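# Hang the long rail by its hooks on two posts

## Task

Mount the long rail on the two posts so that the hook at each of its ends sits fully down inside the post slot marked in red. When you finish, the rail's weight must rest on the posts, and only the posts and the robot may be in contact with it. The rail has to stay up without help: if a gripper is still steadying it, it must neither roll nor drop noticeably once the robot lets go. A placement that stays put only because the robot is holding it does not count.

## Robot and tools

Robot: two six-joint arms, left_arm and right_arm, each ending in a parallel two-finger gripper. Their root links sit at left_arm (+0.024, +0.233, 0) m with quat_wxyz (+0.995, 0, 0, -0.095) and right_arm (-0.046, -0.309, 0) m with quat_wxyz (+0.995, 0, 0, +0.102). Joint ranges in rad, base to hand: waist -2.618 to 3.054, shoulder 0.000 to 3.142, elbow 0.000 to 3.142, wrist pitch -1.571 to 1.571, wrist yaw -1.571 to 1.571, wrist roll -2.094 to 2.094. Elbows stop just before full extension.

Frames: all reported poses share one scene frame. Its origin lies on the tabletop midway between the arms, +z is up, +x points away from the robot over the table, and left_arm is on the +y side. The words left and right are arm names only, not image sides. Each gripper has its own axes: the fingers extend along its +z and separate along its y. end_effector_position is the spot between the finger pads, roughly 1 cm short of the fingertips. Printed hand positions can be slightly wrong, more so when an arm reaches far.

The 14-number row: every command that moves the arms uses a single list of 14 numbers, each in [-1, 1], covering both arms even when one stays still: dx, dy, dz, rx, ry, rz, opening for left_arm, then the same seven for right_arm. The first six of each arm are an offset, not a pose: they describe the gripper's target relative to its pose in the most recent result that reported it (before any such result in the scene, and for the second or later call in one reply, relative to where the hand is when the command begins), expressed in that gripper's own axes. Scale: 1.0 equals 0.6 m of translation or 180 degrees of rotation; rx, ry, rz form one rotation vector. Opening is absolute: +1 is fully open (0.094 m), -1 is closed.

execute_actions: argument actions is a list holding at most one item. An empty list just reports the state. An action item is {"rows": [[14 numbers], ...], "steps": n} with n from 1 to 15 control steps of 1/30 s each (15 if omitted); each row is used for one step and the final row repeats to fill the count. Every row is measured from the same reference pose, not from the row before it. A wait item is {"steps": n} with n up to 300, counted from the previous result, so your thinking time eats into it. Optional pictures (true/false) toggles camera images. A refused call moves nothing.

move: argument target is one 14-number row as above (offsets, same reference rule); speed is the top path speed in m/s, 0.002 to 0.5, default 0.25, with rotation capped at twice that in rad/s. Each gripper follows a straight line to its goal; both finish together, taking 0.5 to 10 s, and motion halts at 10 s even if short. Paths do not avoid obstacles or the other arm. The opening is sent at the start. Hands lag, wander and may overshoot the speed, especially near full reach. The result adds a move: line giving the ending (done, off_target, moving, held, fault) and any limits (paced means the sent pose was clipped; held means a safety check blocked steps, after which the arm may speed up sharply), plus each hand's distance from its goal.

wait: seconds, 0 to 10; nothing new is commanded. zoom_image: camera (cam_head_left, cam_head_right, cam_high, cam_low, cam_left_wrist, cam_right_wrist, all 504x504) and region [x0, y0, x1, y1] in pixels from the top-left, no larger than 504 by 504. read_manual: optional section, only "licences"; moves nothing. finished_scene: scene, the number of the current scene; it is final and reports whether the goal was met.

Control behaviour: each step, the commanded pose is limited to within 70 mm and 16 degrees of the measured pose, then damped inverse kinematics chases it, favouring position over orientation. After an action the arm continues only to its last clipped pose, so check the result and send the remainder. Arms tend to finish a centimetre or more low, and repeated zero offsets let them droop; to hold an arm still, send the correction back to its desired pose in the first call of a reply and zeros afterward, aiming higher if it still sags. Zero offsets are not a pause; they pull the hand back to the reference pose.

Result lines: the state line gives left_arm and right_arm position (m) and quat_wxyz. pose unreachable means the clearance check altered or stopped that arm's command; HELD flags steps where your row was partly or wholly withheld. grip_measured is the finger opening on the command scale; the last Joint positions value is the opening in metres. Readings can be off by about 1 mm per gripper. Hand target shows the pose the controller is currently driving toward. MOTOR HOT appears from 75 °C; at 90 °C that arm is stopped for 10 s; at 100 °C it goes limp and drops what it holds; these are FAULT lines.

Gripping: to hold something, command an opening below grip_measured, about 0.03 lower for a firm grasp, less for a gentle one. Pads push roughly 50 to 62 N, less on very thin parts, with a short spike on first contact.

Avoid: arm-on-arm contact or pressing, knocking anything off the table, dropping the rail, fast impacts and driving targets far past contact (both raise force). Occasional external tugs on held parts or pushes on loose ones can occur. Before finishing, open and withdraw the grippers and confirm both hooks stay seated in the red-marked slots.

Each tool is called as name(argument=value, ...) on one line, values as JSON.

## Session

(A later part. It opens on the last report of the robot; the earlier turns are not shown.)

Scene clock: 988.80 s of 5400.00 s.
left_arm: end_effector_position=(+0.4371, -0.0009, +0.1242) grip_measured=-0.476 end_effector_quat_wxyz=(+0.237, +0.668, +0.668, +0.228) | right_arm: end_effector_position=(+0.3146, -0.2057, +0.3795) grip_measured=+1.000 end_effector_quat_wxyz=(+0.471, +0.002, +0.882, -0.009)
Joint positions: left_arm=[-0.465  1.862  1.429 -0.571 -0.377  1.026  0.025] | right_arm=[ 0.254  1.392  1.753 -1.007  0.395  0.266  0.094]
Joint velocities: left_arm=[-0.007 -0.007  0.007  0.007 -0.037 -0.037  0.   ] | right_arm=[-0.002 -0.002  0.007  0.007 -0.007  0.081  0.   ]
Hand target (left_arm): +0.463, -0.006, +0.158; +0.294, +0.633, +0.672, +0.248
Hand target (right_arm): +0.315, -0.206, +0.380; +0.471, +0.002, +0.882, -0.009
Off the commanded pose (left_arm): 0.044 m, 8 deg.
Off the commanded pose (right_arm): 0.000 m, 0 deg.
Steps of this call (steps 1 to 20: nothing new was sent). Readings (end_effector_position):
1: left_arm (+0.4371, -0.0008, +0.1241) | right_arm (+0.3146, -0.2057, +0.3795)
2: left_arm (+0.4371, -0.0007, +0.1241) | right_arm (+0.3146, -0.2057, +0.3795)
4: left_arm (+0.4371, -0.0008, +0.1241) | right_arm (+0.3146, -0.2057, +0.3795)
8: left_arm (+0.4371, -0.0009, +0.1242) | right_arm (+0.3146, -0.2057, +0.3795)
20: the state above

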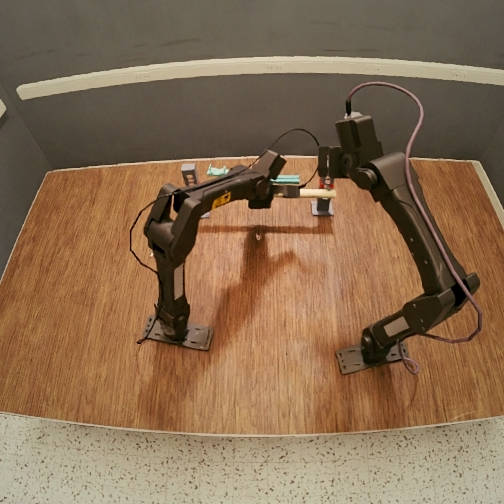

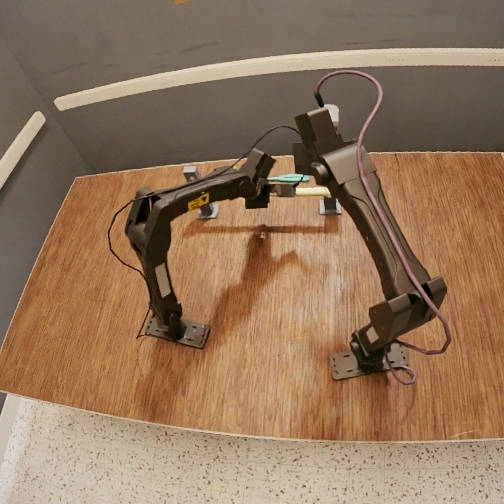

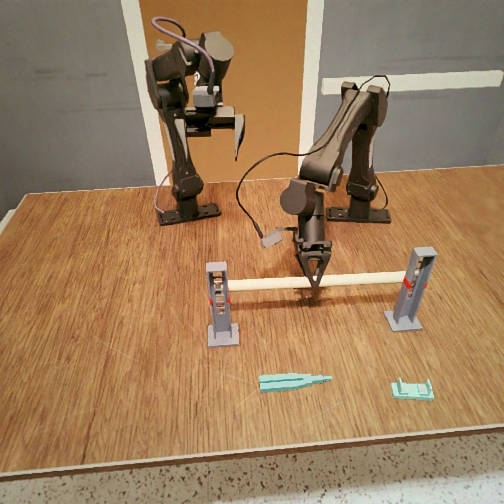

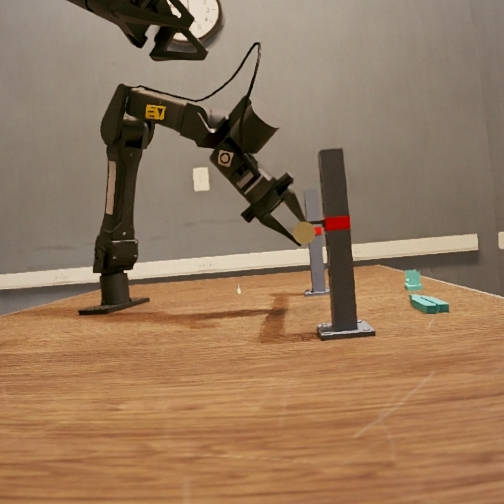

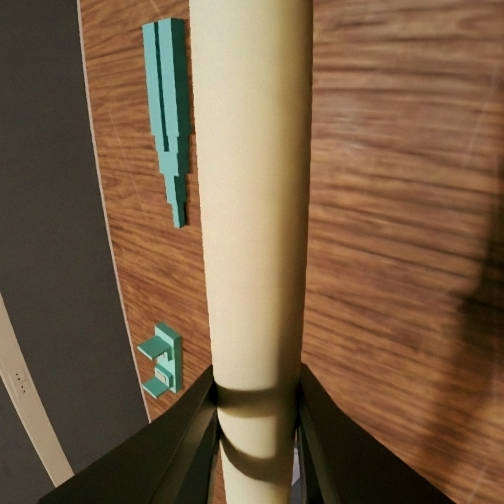

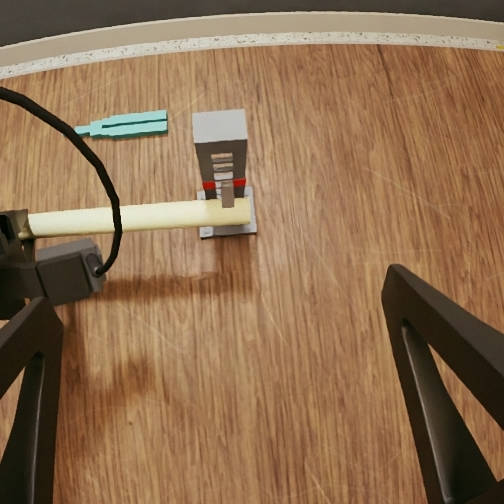

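execute_actions(actions=[{"rows": [[-0.01226,0.0714,-0.01234,-0.03735,-0.00994,-0.02146,-0.53,0,0,0,0,0,0,1],[-0.01185,0.0712,-0.01258,-0.03712,-0.00977,-0.0214,-0.53,0,0,0,0,0,0,1],[-0.01137,0.07096,-0.01287,-0.03685,-0.00957,-0.02134,-0.53,0,0,0,0,0,0,1],[-0.01082,0.07069,-0.01319,-0.03654,-0.00934,-0.02126,-0.53,0,0,0,0,0,0,1],[-0.01028,0.07042,-0.01351,-0.03623,-0.00912,-0.02118,-0.53,0,0,0,0,0,0,1],[-0.00966,0.07012,-0.01387,-0.03588,-0.00886,-0.02109,-0.53,0,0,0,0,0,0,1],[-0.00912,0.06986,-0.0142,-0.03558,-0.00864,-0.02102,-0.53,0,0,0,0,0,0,1],[-0.00857,0.06959,-0.01452,-0.03527,-0.00841,-0.02094,-0.53,0,0,0,0,0,0,1],[-0.00795,0.06929,-0.01488,-0.03492,-0.00815,-0.02085,-0.53,0,0,0,0,0,0,1],[-0.00741,0.06902,-0.0152,-0.03461,-0.00793,-0.02077,-0.53,0,0,0,0,0,0,1],[-0.00686,0.06875,-0.01552,-0.0343,-0.0077,-0.02069,-0.53,0,0,0,0,0,0,1],[-0.00638,0.06852,-0.01581,-0.03404,-0.0075,-0.02063,-0.53,0,0,0,0,0,0,1],[-0.00597,0.06831,-0.01605,-0.0338,-0.00733,-0.02057,-0.53,0,0,0,0,0,0,1],[-0.0057,0.06818,-0.01621,-0.03365,-0.00722,-0.02053,-0.53,0,0,0,0,0,0,1]], "steps": 15}], pictures=false)

execute_actions(actions=[{"steps": 20}], pictures=true)

zoom_image(camera="cam_low", region=[270, 195, 360, 265])

zoom_image(camera="cam_right_wrist", region=[180, 150, 270, 240])

zoom_image(camera="cam_high", region=[390, 240, 450, 300])

Scene clock: 1109.30 s of 5400.00 s.
left_arm: end_effector_position=(+0.4370, -0.0007, +0.1236) grip_measured=-0.476 end_effector_quat_wxyz=(+0.237, +0.668, +0.668, +0.225) | right_arm: end_effector_position=(+0.3146, -0.2057, +0.3795) grip_measured=+1.000 end_effector_quat_wxyz=(+0.471, +0.002, +0.882, -0.009)
Joint positions: left_arm=[-0.463  1.862  1.429 -0.572 -0.371  1.026  0.025] | right_arm=[ 0.254  1.392  1.753 -1.007  0.395  0.266  0.094]
Joint velocities: left_arm=[-0.002 -0.002 -0.007 -0.081 -0.022  0.022 -0.   ] | right_arm=[-0.012 -0.007  0.002 -0.022  0.007  0.022  0.   ]
Hand target (left_arm): +0.460, -0.002, +0.158; +0.286, +0.634, +0.675, +0.247
Hand target (right_arm): +0.315, -0.206, +0.380; +0.471, +0.002, +0.882, -0.009
Off the commanded pose (left_arm): 0.043 m, 7 deg.
Off the commanded pose (right_arm): 0.000 m, 0 deg.
Steps of this call (steps 1 to 90: nothing new was sent; then 117.00 s passed at rest; steps 91 to 105: all 15 steps of this action). Readings (end_effector_position):
91: left_arm (+0.4370, -0.0008, +0.1241) | right_arm (+0.3146, -0.2057, +0.3795)
92: left_arm (+0.4370, -0.0008, +0.1241) | right_arm (+0.3146, -0.2057, +0.3795)
94: left_arm (+0.4370, -0.0008, +0.1241) | right_arm (+0.3146, -0.2057, +0.3795)
98: left_arm (+0.4370, -0.0007, +0.1240) | right_arm (+0.3146, -0.2057, +0.3795)
105: the state above

Scene clock: 1109.97 s of 5400.00 s.
left_arm: end_effector_position=(+0.4370, -0.0007, +0.1236) grip_measured=-0.476 end_effector_quat_wxyz=(+0.237, +0.668, +0.668, +0.224) | right_arm: end_effector_position=(+0.3146, -0.2057, +0.3795) grip_measured=+1.000 end_effector_quat_wxyz=(+0.471, +0.002, +0.882, -0.009)
Joint positions: left_arm=[-0.462  1.862  1.429 -0.572 -0.369  1.026  0.025] | right_arm=[ 0.254  1.392  1.753 -1.007  0.395  0.266  0.094]
Joint velocities: left_arm=[-0.002 -0.002 -0.007  0.022 -0.007  0.007 -0.001] | right_arm=[-0.017  0.002  0.007 -0.051 -0.007 -0.081  0.   ]
Hand target (left_arm): +0.460, -0.002, +0.158; +0.286, +0.634, +0.675, +0.247
Hand target (right_arm): +0.315, -0.206, +0.380; +0.471, +0.002, +0.882, -0.009
Off the commanded pose (left_arm): 0.043 m, 7 deg.
Off the commanded pose (right_arm): 0.000 m, 0 deg.
Steps of this call (steps 1 to 20: nothing new was sent). Readings (end_effector_position):
1: left_arm (+0.4370, -0.0007, +0.1236) | right_arm (+0.3146, -0.2057, +0.3795)
2: left_arm (+0.4370, -0.0006, +0.1236) | right_arm (+0.3146, -0.2057, +0.3795)
4: left_arm (+0.4370, -0.0006, +0.1236) | right_arm (+0.3146, -0.2057, +0.3795)
8: left_arm (+0.4370, -0.0007, +0.1236) | right_arm (+0.3146, -0.2057, +0.3795)
20: the state above

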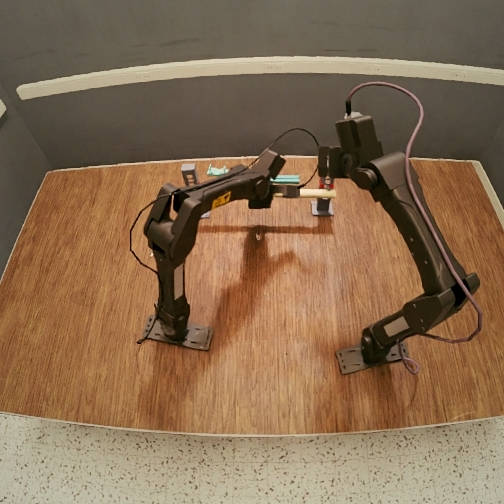

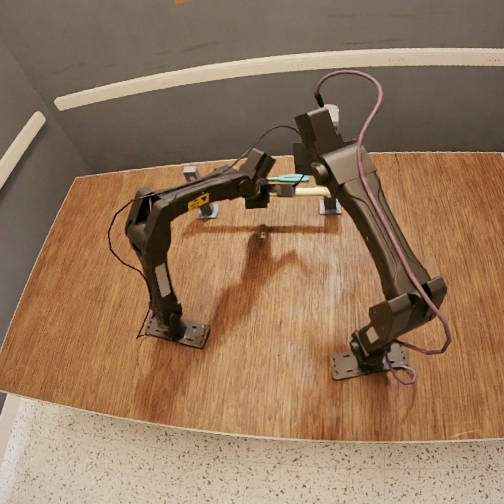

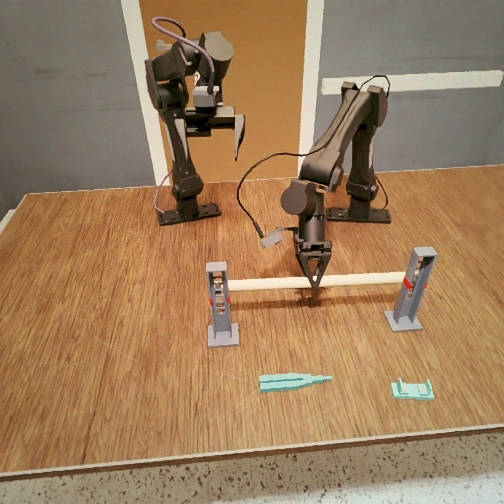

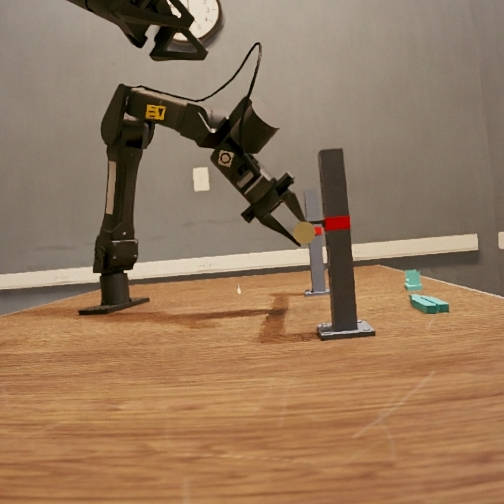

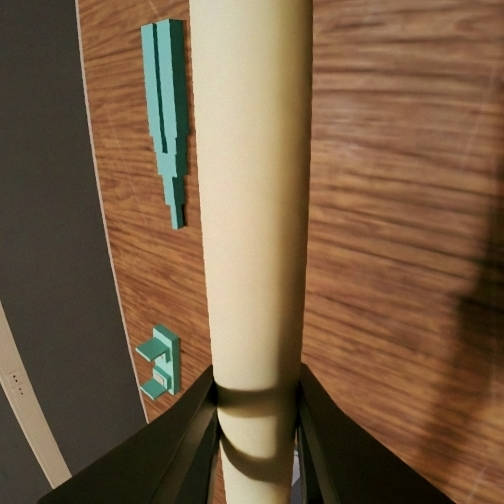

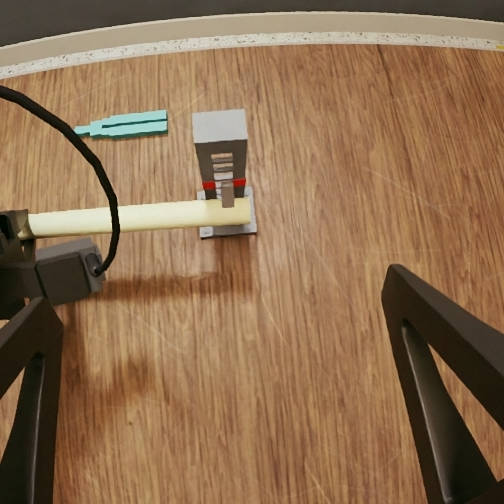

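Region (270, 195, 360, 265) of cam_low's 504x504 image, scaled by 5.600, with more detail than that image has.

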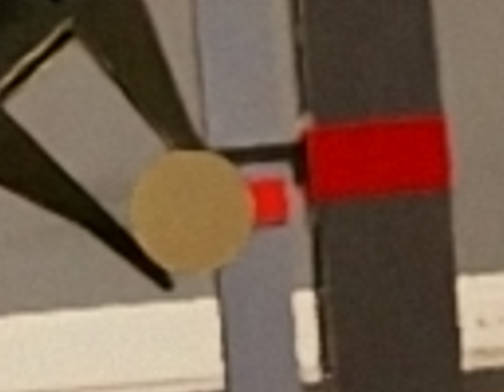

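Region (180, 150, 270, 240) of cam_right_wrist's 504x504 image, scaled by 5.600, with more detail than that image has.

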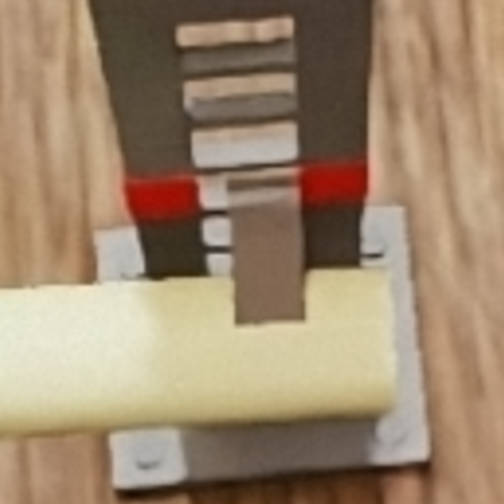

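Region (390, 240, 450, 300) of cam_high's 504x504 image, scaled by 8.400, with more detail than that image has.

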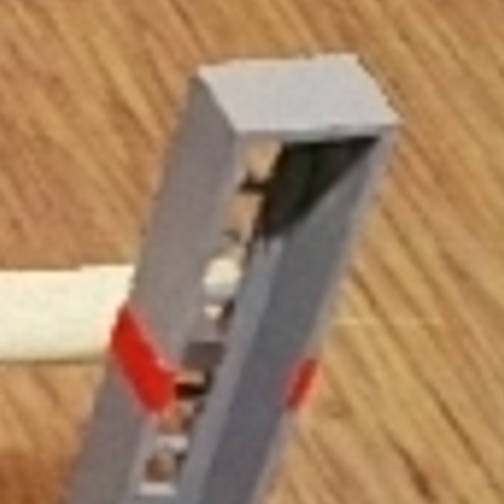

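zoom_image(camera="cam_high", region=[195, 265, 240, 315])

zoom_image(camera="cam_right_wrist", region=[205, 170, 245, 200])

zoom_image(camera="cam_head_left", region=[305, 165, 350, 220])

Region (195, 265, 240, 315) of cam_high's 504x504 image, scaled by 10.080, with more detail than that image has; it fills the left 454 columns of this view, and the rest is white.

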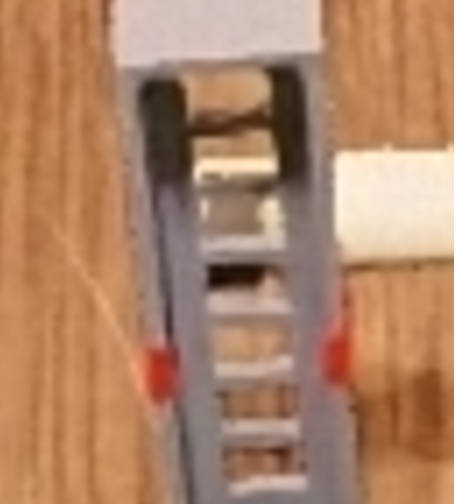

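Region (205, 170, 245, 200) of cam_right_wrist's 504x504 image, scaled by 12.600, with more detail than that image has; it fills the top 378 rows of this view, and the rest is white.

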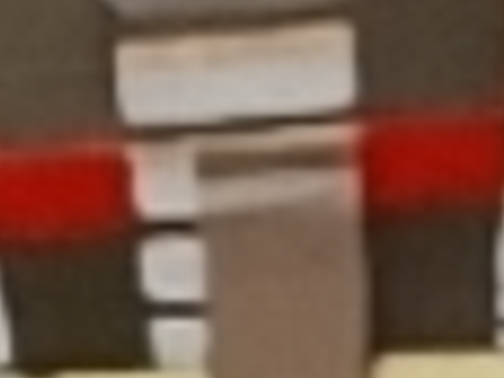

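Region (305, 165, 350, 220) of cam_head_left's 504x504 image, scaled by 9.164, with more detail than that image has; it fills the left 412 columns of this view, and the rest is white.

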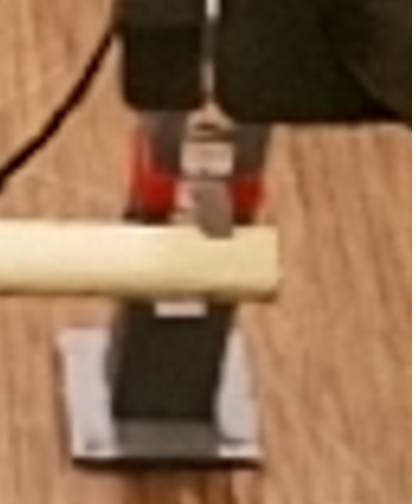

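execute_actions(actions=[{"rows": [[-0.00604,0.06839,-0.01718,-0.03468,-0.00531,-0.02016,-0.53,0,0,0,0,0,0,1],[-0.00581,0.06795,-0.01714,-0.03435,-0.00512,-0.02002,-0.53,0,0,0,0,0,0,1],[-0.00557,0.06752,-0.01709,-0.03403,-0.00493,-0.01988,-0.53,0,0,0,0,0,0,1],[-0.00534,0.06709,-0.01705,-0.0337,-0.00474,-0.01974,-0.53,0,0,0,0,0,0,1],[-0.00511,0.06666,-0.017,-0.03338,-0.00456,-0.0196,-0.53,0,0,0,0,0,0,1],[-0.00488,0.06622,-0.01696,-0.03305,-0.00437,-0.01946,-0.53,0,0,0,0,0,0,1],[-0.00461,0.06573,-0.01691,-0.03268,-0.00415,-0.0193,-0.53,0,0,0,0,0,0,1],[-0.00438,0.0653,-0.01686,-0.03236,-0.00396,-0.01915,-0.53,0,0,0,0,0,0,1],[-0.00415,0.06486,-0.01681,-0.03203,-0.00377,-0.01901,-0.53,0,0,0,0,0,0,1],[-0.00391,0.06443,-0.01677,-0.03171,-0.00358,-0.01887,-0.53,0,0,0,0,0,0,1],[-0.00368,0.064,-0.01672,-0.03138,-0.00339,-0.01873,-0.53,0,0,0,0,0,0,1],[-0.00345,0.06357,-0.01668,-0.03106,-0.00321,-0.01859,-0.53,0,0,0,0,0,0,1],[-0.00318,0.06307,-0.01663,-0.03068,-0.00299,-0.01843,-0.53,0,0,0,0,0,0,1],[-0.00295,0.06264,-0.01658,-0.03036,-0.0028,-0.01829,-0.53,0,0,0,0,0,0,1]], "steps": 15}], pictures=false)

execute_actions(actions=[{"steps": 20}], pictures=true)

zoom_image(camera="cam_low", region=[270, 195, 360, 265])

zoom_image(camera="cam_right_wrist", region=[180, 150, 270, 240])

Scene clock: 1230.47 s of 5400.00 s.
left_arm: end_effector_position=(+0.4418, +0.0030, +0.1245) grip_measured=-0.476 end_effector_quat_wxyz=(+0.236, +0.663, +0.672, +0.228) | right_arm: end_effector_position=(+0.3146, -0.2057, +0.3795) grip_measured=+1.000 end_effector_quat_wxyz=(+0.471, +0.002, +0.882, -0.009)
Joint positions: left_arm=[-0.452  1.87   1.441 -0.574 -0.376  1.025  0.025] | right_arm=[ 0.254  1.392  1.753 -1.007  0.395  0.266  0.094]
Joint velocities: left_arm=[-0.032 -0.012 -0.012  0.007  0.037 -0.066  0.   ] | right_arm=[-0.017 -0.002  0.012  0.022 -0.051  0.007  0.   ]
Hand target (left_arm): +0.458, -0.000, +0.155; +0.277, +0.637, +0.676, +0.245
Hand target (right_arm): +0.315, -0.206, +0.380; +0.471, +0.002, +0.882, -0.009
Off the commanded pose (left_arm): 0.036 m, 6 deg.
Off the commanded pose (right_arm): 0.000 m, 0 deg.
Steps of this call (steps 1 to 90: nothing new was sent; then 117.00 s passed at rest; steps 91 to 105: all 15 steps of this action). Readings (end_effector_position):
91: left_arm (+0.4369, -0.0006, +0.1235) | right_arm (+0.3146, -0.2057, +0.3795)
92: left_arm (+0.4369, -0.0006, +0.1235) | right_arm (+0.3146, -0.2057, +0.3795)
94: left_arm (+0.4369, -0.0006, +0.1235) | right_arm (+0.3146, -0.2057, +0.3795)
98: left_arm (+0.4386, +0.0004, +0.1240) | right_arm (+0.3146, -0.2057, +0.3795)
105: the state above

Scene clock: 1231.13 s of 5400.00 s.
left_arm: end_effector_position=(+0.4415, +0.0032, +0.1237) grip_measured=-0.476 end_effector_quat_wxyz=(+0.235, +0.664, +0.672, +0.228) | right_arm: end_effector_position=(+0.3146, -0.2057, +0.3795) grip_measured=+1.000 end_effector_quat_wxyz=(+0.471, +0.002, +0.882, -0.009)
Joint positions: left_arm=[-0.452  1.871  1.441 -0.576 -0.377  1.025  0.025] | right_arm=[ 0.254  1.392  1.753 -1.007  0.395  0.266  0.094]
Joint velocities: left_arm=[-0.017  0.002 -0.017 -0.037 -0.022  0.051  0.   ] | right_arm=[-0.017 -0.002 -0.022 -0.037  0.095 -0.007  0.   ]
Hand target (left_arm): +0.458, -0.000, +0.155; +0.278, +0.637, +0.676, +0.245
Hand target (right_arm): +0.315, -0.206, +0.380; +0.471, +0.002, +0.882, -0.009
Off the commanded pose (left_arm): 0.037 m, 6 deg.
Off the commanded pose (right_arm): 0.000 m, 0 deg.
Steps of this call (steps 1 to 20: nothing new was sent). Readings (end_effector_position):
1: left_arm (+0.4418, +0.0030, +0.1245) | right_arm (+0.3146, -0.2057, +0.3795)
2: left_arm (+0.4418, +0.0030, +0.1243) | right_arm (+0.3146, -0.2057, +0.3795)
4: left_arm (+0.4417, +0.0031, +0.1240) | right_arm (+0.3146, -0.2057, +0.3795)
8: left_arm (+0.4416, +0.0032, +0.1238) | right_arm (+0.3146, -0.2057, +0.3795)
20: the state above

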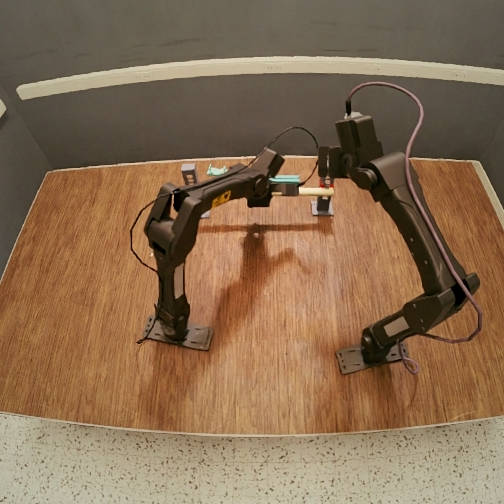

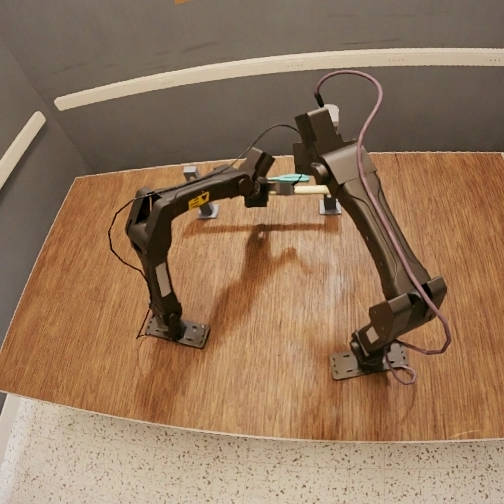

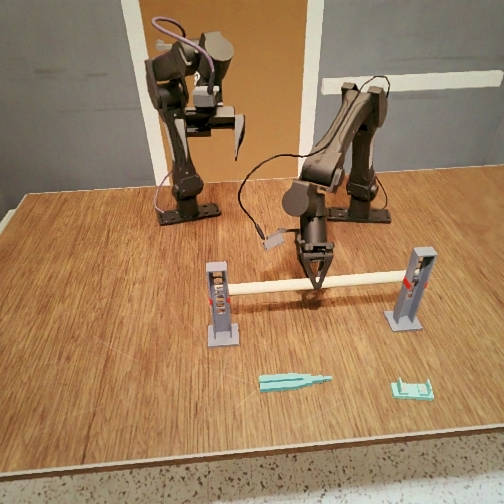

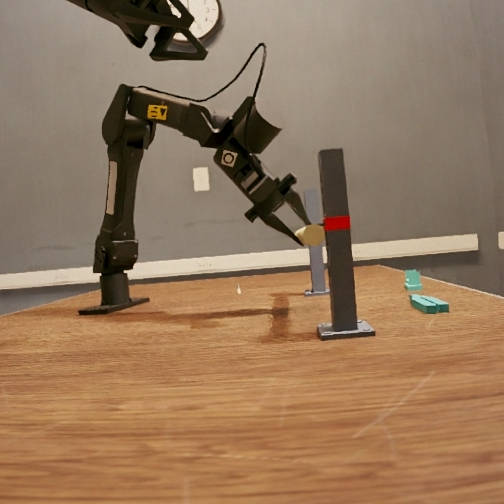

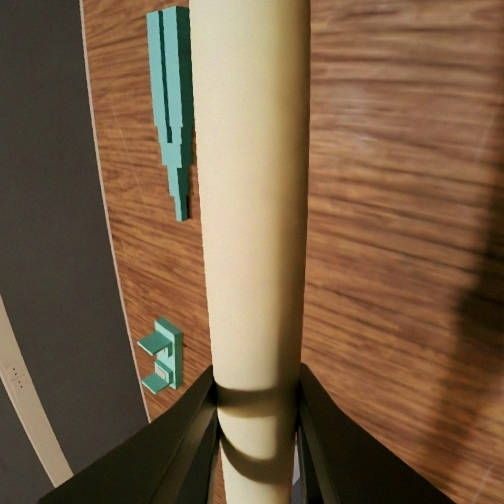

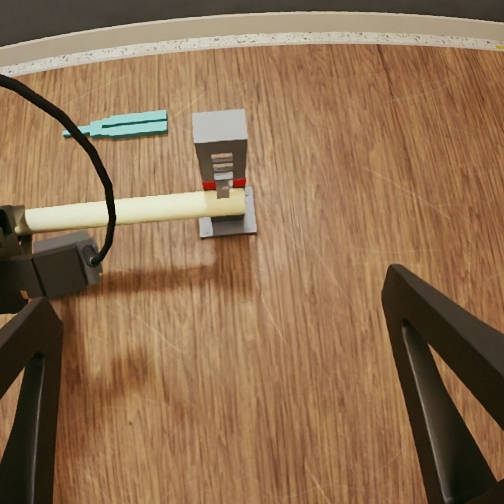

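Region (270, 195, 360, 265) of cam_low's 504x504 image, scaled by 5.600, with more detail than that image has.

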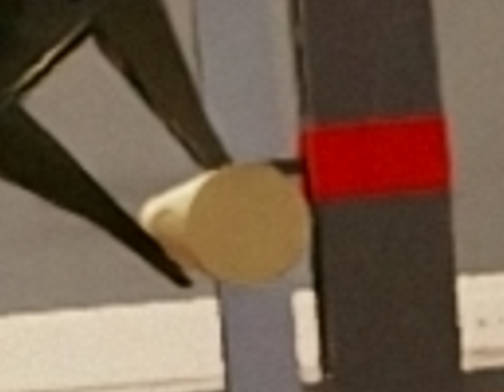

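Region (180, 150, 270, 240) of cam_right_wrist's 504x504 image, scaled by 5.600, with more detail than that image has.

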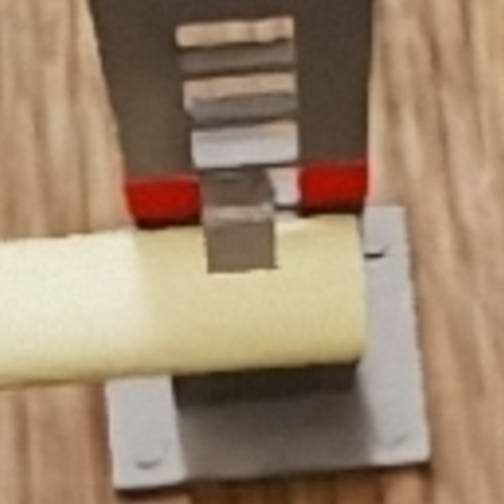

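zoom_image(camera="cam_high", region=[390, 240, 450, 300])

zoom_image(camera="cam_high", region=[195, 265, 240, 315])

zoom_image(camera="cam_head_left", region=[170, 155, 230, 215])

Region (390, 240, 450, 300) of cam_high's 504x504 image, scaled by 8.400, with more detail than that image has.

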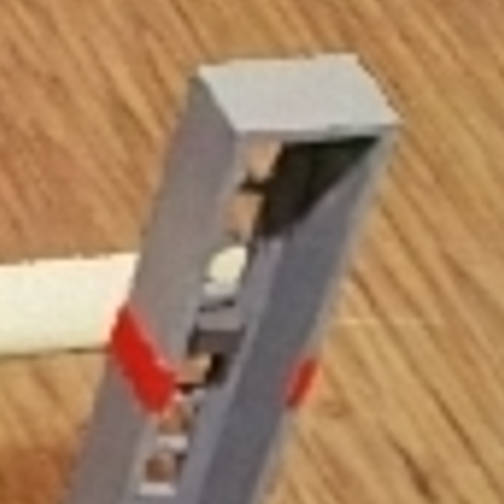

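Region (195, 265, 240, 315) of cam_high's 504x504 image, scaled by 10.080, with more detail than that image has; it fills the left 454 columns of this view, and the rest is white.

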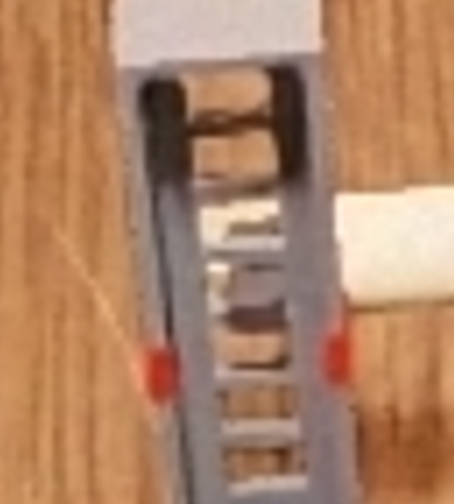

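Region (170, 155, 230, 215) of cam_head_left's 504x504 image, scaled by 8.400, with more detail than that image has.

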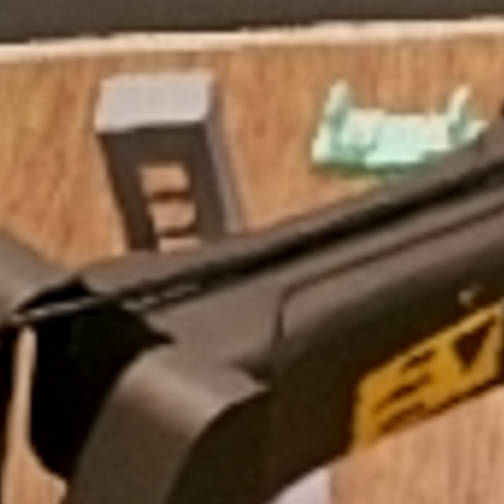

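execute_actions(actions=[{"rows": [[-0.00971,0.05588,-0.01993,-0.02861,-0.00676,-0.01617,-0.53,0,0,0,0,0,0,1],[-0.00975,0.05518,-0.01894,-0.02821,-0.00672,-0.01615,-0.53,0,0,0,0,0,0,1],[-0.00978,0.05449,-0.01795,-0.02782,-0.00668,-0.01612,-0.53,0,0,0,0,0,0,1],[-0.00981,0.05379,-0.01696,-0.02742,-0.00664,-0.0161,-0.53,0,0,0,0,0,0,1],[-0.00984,0.05309,-0.01597,-0.02703,-0.0066,-0.01607,-0.53,0,0,0,0,0,0,1],[-0.00988,0.05239,-0.01498,-0.02664,-0.00656,-0.01605,-0.53,0,0,0,0,0,0,1],[-0.00991,0.0517,-0.01399,-0.02624,-0.00652,-0.01602,-0.53,0,0,0,0,0,0,1],[-0.00994,0.051,-0.013,-0.02585,-0.00648,-0.016,-0.53,0,0,0,0,0,0,1],[-0.00998,0.0503,-0.01201,-0.02545,-0.00643,-0.01597,-0.53,0,0,0,0,0,0,1],[-0.01001,0.0496,-0.01102,-0.02506,-0.00639,-0.01595,-0.53,0,0,0,0,0,0,1],[-0.01004,0.0489,-0.01002,-0.02466,-0.00635,-0.01592,-0.53,0,0,0,0,0,0,1],[-0.01007,0.04821,-0.00903,-0.02427,-0.00631,-0.0159,-0.53,0,0,0,0,0,0,1],[-0.0101,0.04761,-0.00819,-0.02393,-0.00628,-0.01588,-0.53,0,0,0,0,0,0,1],[-0.01013,0.04701,-0.00734,-0.0236,-0.00624,-0.01585,-0.53,0,0,0,0,0,0,1],[-0.01015,0.04661,-0.00677,-0.02337,-0.00622,-0.01584,-0.53,0,0,0,0,0,0,1]], "steps": 15}], pictures=false)

execute_actions(actions=[{"steps": 20}], pictures=true)

zoom_image(camera="cam_low", region=[270, 195, 360, 265])

zoom_image(camera="cam_high", region=[390, 240, 450, 300])

Scene clock: 1321.03 s of 5400.00 s.
left_arm: end_effector_position=(+0.4414, +0.0033, +0.1164) grip_measured=-0.476 end_effector_quat_wxyz=(+0.228, +0.664, +0.675, +0.227) | right_arm: end_effector_position=(+0.3146, -0.2057, +0.3795) grip_measured=+1.000 end_effector_quat_wxyz=(+0.471, +0.002, +0.882, -0.009)
Joint positions: left_arm=[-0.452  1.887  1.441 -0.577 -0.377  1.018  0.025] | right_arm=[ 0.254  1.392  1.753 -1.007  0.395  0.266  0.094]
Joint velocities: left_arm=[-0.017 -0.007  0.002 -0.022 -0.037 -0.037  0.001] | right_arm=[ 0.002 -0.017  0.007  0.037 -0.037 -0.022  0.   ]
Hand target (left_arm): +0.459, -0.001, +0.145; +0.270, +0.640, +0.678, +0.240
Hand target (right_arm): +0.315, -0.206, +0.380; +0.471, +0.002, +0.882, -0.009
Off the commanded pose (left_arm): 0.035 m, 6 deg.
Off the commanded pose (right_arm): 0.000 m, 0 deg.
Steps of this call (steps 1 to 90: nothing new was sent; then 86.40 s passed at rest; steps 91 to 105: all 15 steps of this action). Readings (end_effector_position):
91: left_arm (+0.4415, +0.0033, +0.1237) | right_arm (+0.3146, -0.2057, +0.3795)
92: left_arm (+0.4414, +0.0033, +0.1236) | right_arm (+0.3146, -0.2057, +0.3795)
94: left_arm (+0.4414, +0.0033, +0.1236) | right_arm (+0.3146, -0.2057, +0.3795)
98: left_arm (+0.4414, +0.0033, +0.1223) | right_arm (+0.3146, -0.2057, +0.3795)
105: the state above

Scene clock: 1321.70 s of 5400.00 s.
left_arm: end_effector_position=(+0.4414, +0.0033, +0.1164) grip_measured=-0.476 end_effector_quat_wxyz=(+0.228, +0.664, +0.675, +0.226) | right_arm: end_effector_position=(+0.3146, -0.2057, +0.3795) grip_measured=+1.000 end_effector_quat_wxyz=(+0.471, +0.002, +0.882, -0.009)
Joint positions: left_arm=[-0.452  1.887  1.441 -0.577 -0.376  1.017  0.025] | right_arm=[ 0.254  1.392  1.753 -1.007  0.395  0.266  0.094]
Joint velocities: left_arm=[-0.007 -0.012  0.022 -0.007 -0.11   0.066 -0.   ] | right_arm=[-0.002  0.007  0.007 -0.081 -0.022 -0.037  0.   ]
Hand target (left_arm): +0.459, -0.001, +0.145; +0.270, +0.640, +0.678, +0.241
Hand target (right_arm): +0.315, -0.206, +0.380; +0.471, +0.002, +0.882, -0.009
Off the commanded pose (left_arm): 0.035 m, 6 deg.
Off the commanded pose (right_arm): 0.000 m, 0 deg.
Steps of this call (steps 1 to 20: nothing new was sent). Readings (end_effector_position):
1: left_arm (+0.4414, +0.0033, +0.1164) | right_arm (+0.3146, -0.2057, +0.3795)
2: left_arm (+0.4414, +0.0033, +0.1164) | right_arm (+0.3146, -0.2057, +0.3795)
4: left_arm (+0.4414, +0.0033, +0.1164) | right_arm (+0.3146, -0.2057, +0.3795)
8: left_arm (+0.4414, +0.0033, +0.1164) | right_arm (+0.3146, -0.2057, +0.3795)
20: the state above

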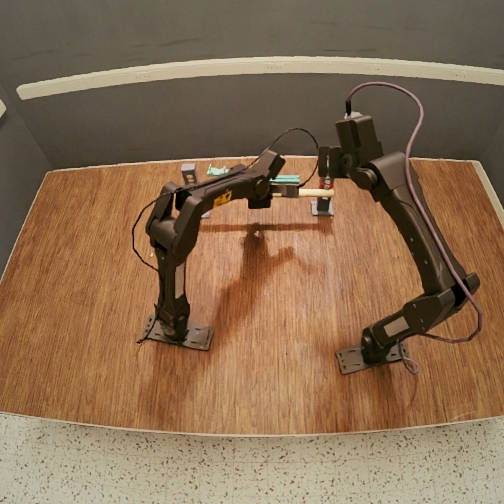

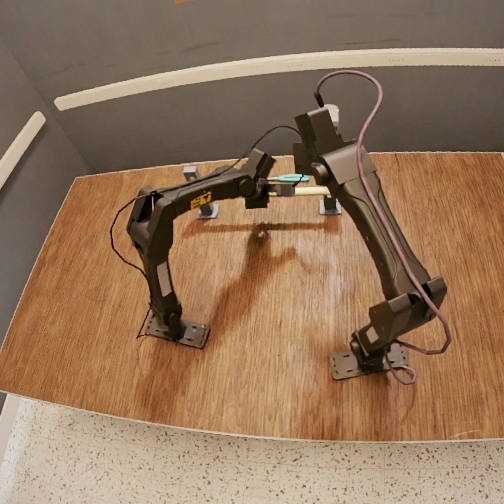

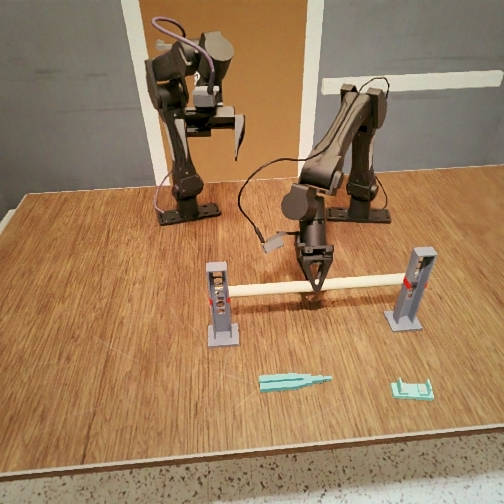

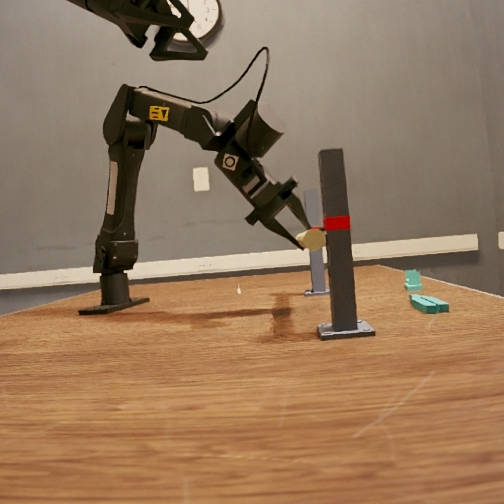

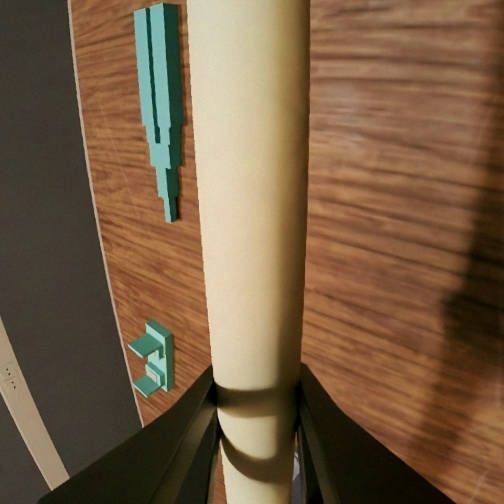

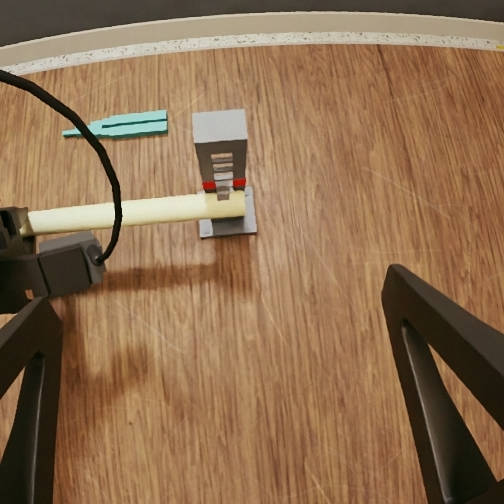

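Region (270, 195, 360, 265) of cam_low's 504x504 image, scaled by 5.600, with more detail than that image has.

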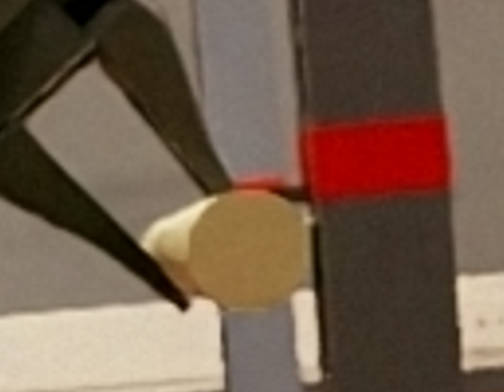

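Region (390, 240, 450, 300) of cam_high's 504x504 image, scaled by 8.400, with more detail than that image has.

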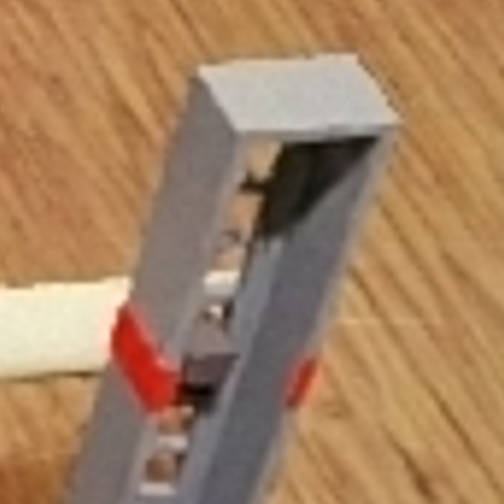

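execute_actions(actions=[{"rows": [[-0.0101,0.0523,-0.01648,-0.02618,-0.00777,-0.01502,-0.53,0,0,0,0,0,0,1],[-0.00964,0.04983,-0.01571,-0.02495,-0.0074,-0.01431,-0.53,0,0,0,0,0,0,1],[-0.00917,0.04737,-0.01493,-0.02372,-0.00704,-0.01361,-0.53,0,0,0,0,0,0,1],[-0.0087,0.04491,-0.01416,-0.02249,-0.00667,-0.0129,-0.53,0,0,0,0,0,0,1],[-0.00822,0.04245,-0.01339,-0.02127,-0.0063,-0.01219,-0.53,0,0,0,0,0,0,1],[-0.00775,0.03999,-0.01262,-0.02004,-0.00594,-0.01148,-0.53,0,0,0,0,0,0,1],[-0.00728,0.03753,-0.01185,-0.01881,-0.00557,-0.01077,-0.53,0,0,0,0,0,0,1],[-0.00681,0.03507,-0.01107,-0.01758,-0.00521,-0.01006,-0.53,0,0,0,0,0,0,1],[-0.00633,0.03261,-0.0103,-0.01635,-0.00484,-0.00935,-0.53,0,0,0,0,0,0,1],[-0.00586,0.03015,-0.00953,-0.01512,-0.00447,-0.00864,-0.53,0,0,0,0,0,0,1],[-0.00539,0.02769,-0.00876,-0.01389,-0.00411,-0.00793,-0.53,0,0,0,0,0,0,1],[-0.00492,0.02523,-0.00799,-0.01266,-0.00374,-0.00722,-0.53,0,0,0,0,0,0,1],[-0.00444,0.02277,-0.00721,-0.01143,-0.00338,-0.00651,-0.53,0,0,0,0,0,0,1],[-0.00404,0.02066,-0.00655,-0.01038,-0.00306,-0.00591,-0.53,0,0,0,0,0,0,1],[-0.0037,0.0189,-0.006,-0.0095,-0.0028,-0.0054,-0.53,0,0,0,0,0,0,1]], "steps": 15}], pictures=false)

execute_actions(actions=[{"steps": 20}], pictures=true)

zoom_image(camera="cam_low", region=[270, 195, 360, 265])

zoom_image(camera="cam_high", region=[390, 240, 450, 300])

Scene clock: 1407.03 s of 5400.00 s.
left_arm: end_effector_position=(+0.4411, +0.0029, +0.1162) grip_measured=-0.476 end_effector_quat_wxyz=(+0.228, +0.664, +0.675, +0.225) | right_arm: end_effector_position=(+0.3146, -0.2057, +0.3795) grip_measured=+1.000 end_effector_quat_wxyz=(+0.471, +0.002, +0.882, -0.009)
Joint positions: left_arm=[-0.452  1.887  1.441 -0.577 -0.374  1.017  0.025] | right_arm=[ 0.254  1.392  1.753 -1.007  0.395  0.266  0.094]
Joint velocities: left_arm=[ 0.002 -0.017 -0.002  0.037  0.037 -0.037  0.   ] | right_arm=[ 0.012 -0.007 -0.012 -0.007  0.037  0.037  0.   ]
Hand target (left_arm): +0.448, +0.002, +0.126; +0.242, +0.656, +0.677, +0.231
Hand target (right_arm): +0.315, -0.206, +0.380; +0.471, +0.002, +0.882, -0.009
Off the commanded pose (left_arm): 0.012 m, 2 deg.
Off the commanded pose (right_arm): 0.000 m, 0 deg.
Steps of this call (steps 1 to 90: nothing new was sent; then 81.83 s passed at rest; steps 91 to 105: all 15 steps of this action). Readings (end_effector_position):
91: left_arm (+0.4414, +0.0033, +0.1164) | right_arm (+0.3146, -0.2057, +0.3795)
92: left_arm (+0.4414, +0.0032, +0.1163) | right_arm (+0.3146, -0.2057, +0.3795)
94: left_arm (+0.4414, +0.0032, +0.1163) | right_arm (+0.3146, -0.2057, +0.3795)
98: left_arm (+0.4413, +0.0031, +0.1163) | right_arm (+0.3146, -0.2057, +0.3795)
105: the state above

Scene clock: 1407.70 s of 5400.00 s.
left_arm: end_effector_position=(+0.4411, +0.0029, +0.1162) grip_measured=-0.476 end_effector_quat_wxyz=(+0.228, +0.664, +0.675, +0.225) | right_arm: end_effector_position=(+0.3146, -0.2057, +0.3795) grip_measured=+1.000 end_effector_quat_wxyz=(+0.471, +0.002, +0.882, -0.009)
Joint positions: left_arm=[-0.452  1.887  1.441 -0.577 -0.374  1.017  0.025] | right_arm=[ 0.254  1.392  1.753 -1.007  0.395  0.266  0.094]
Joint velocities: left_arm=[ 0.002 -0.017  0.007  0.051 -0.051 -0.051 -0.   ] | right_arm=[-0.022 -0.017 -0.007 -0.051 -0.037  0.007  0.   ]
Hand target (left_arm): +0.448, +0.002, +0.126; +0.242, +0.656, +0.677, +0.231
Hand target (right_arm): +0.315, -0.206, +0.380; +0.471, +0.002, +0.882, -0.009
Off the commanded pose (left_arm): 0.012 m, 2 deg.
Off the commanded pose (right_arm): 0.000 m, 0 deg.
Steps of this call (steps 1 to 20: nothing new was sent). Readings (end_effector_position):
1: left_arm (+0.4411, +0.0029, +0.1162) | right_arm (+0.3146, -0.2057, +0.3795)
2: left_arm (+0.4411, +0.0029, +0.1162) | right_arm (+0.3146, -0.2057, +0.3795)
4: left_arm (+0.4411, +0.0029, +0.1162) | right_arm (+0.3146, -0.2057, +0.3795)
8: left_arm (+0.4411, +0.0029, +0.1162) | right_arm (+0.3146, -0.2057, +0.3795)
20: the state above

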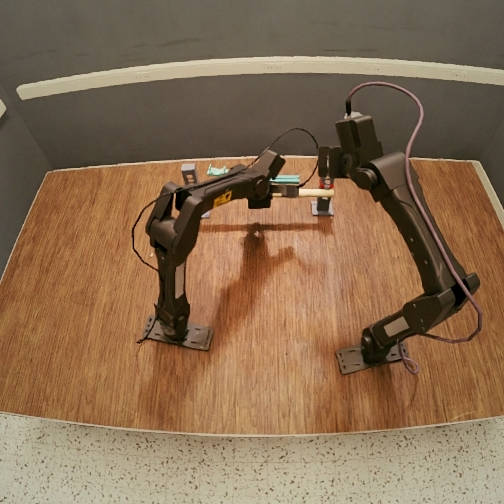

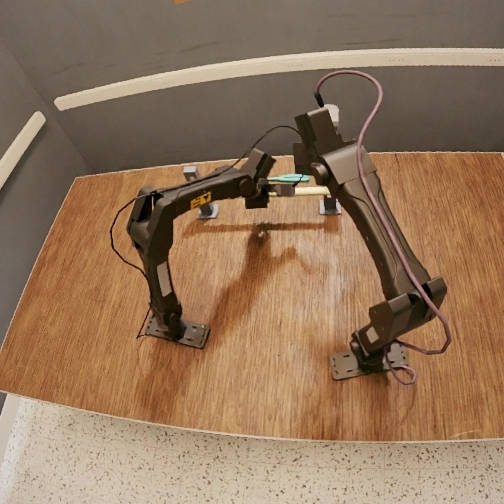

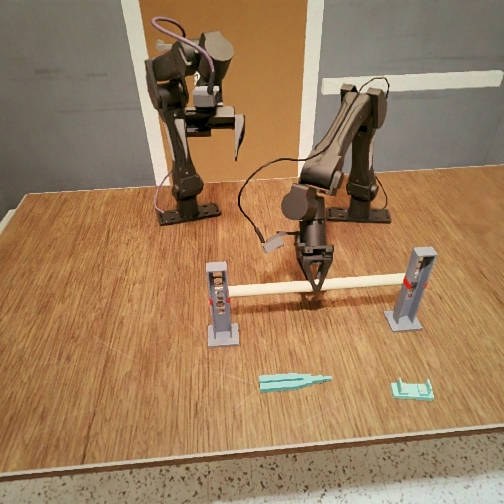

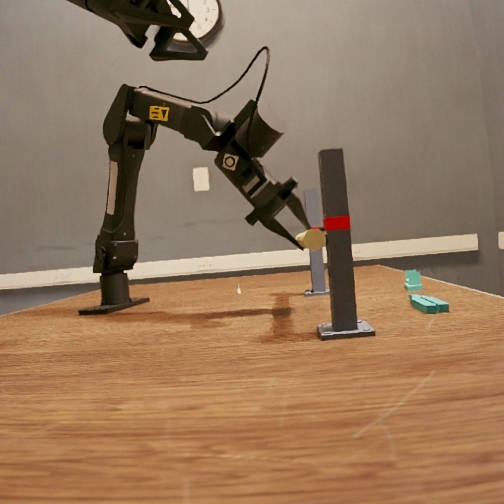

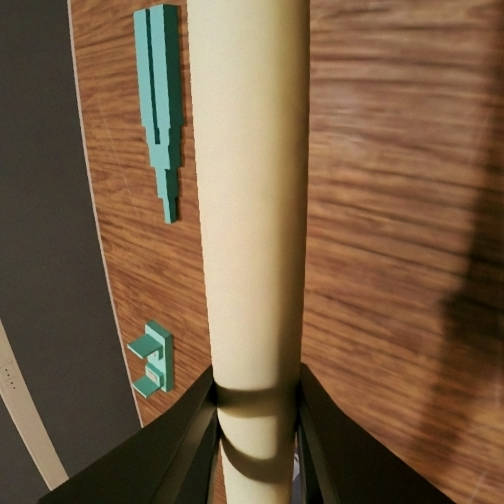

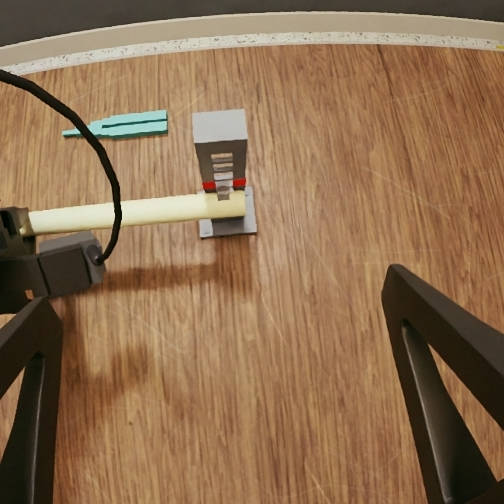

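Region (270, 195, 360, 265) of cam_low's 504x504 image, scaled by 5.600, with more detail than that image has.

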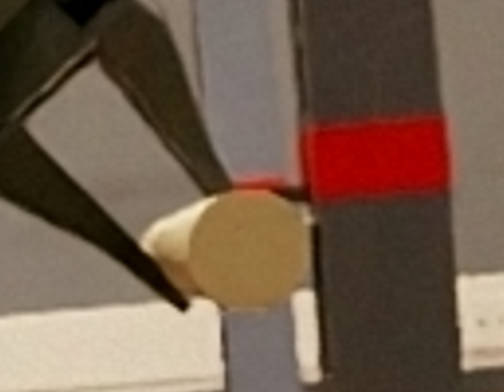

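Region (390, 240, 450, 300) of cam_high's 504x504 image, scaled by 8.400, with more detail than that image has.

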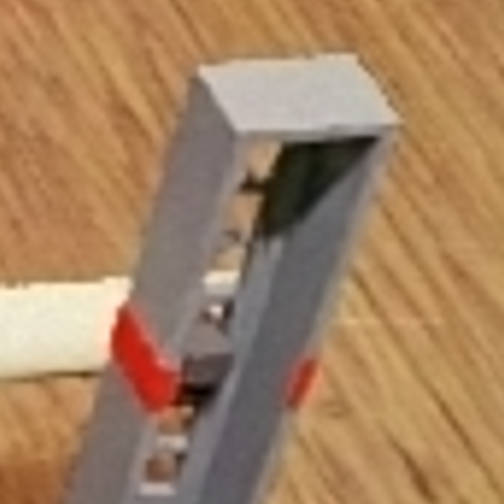

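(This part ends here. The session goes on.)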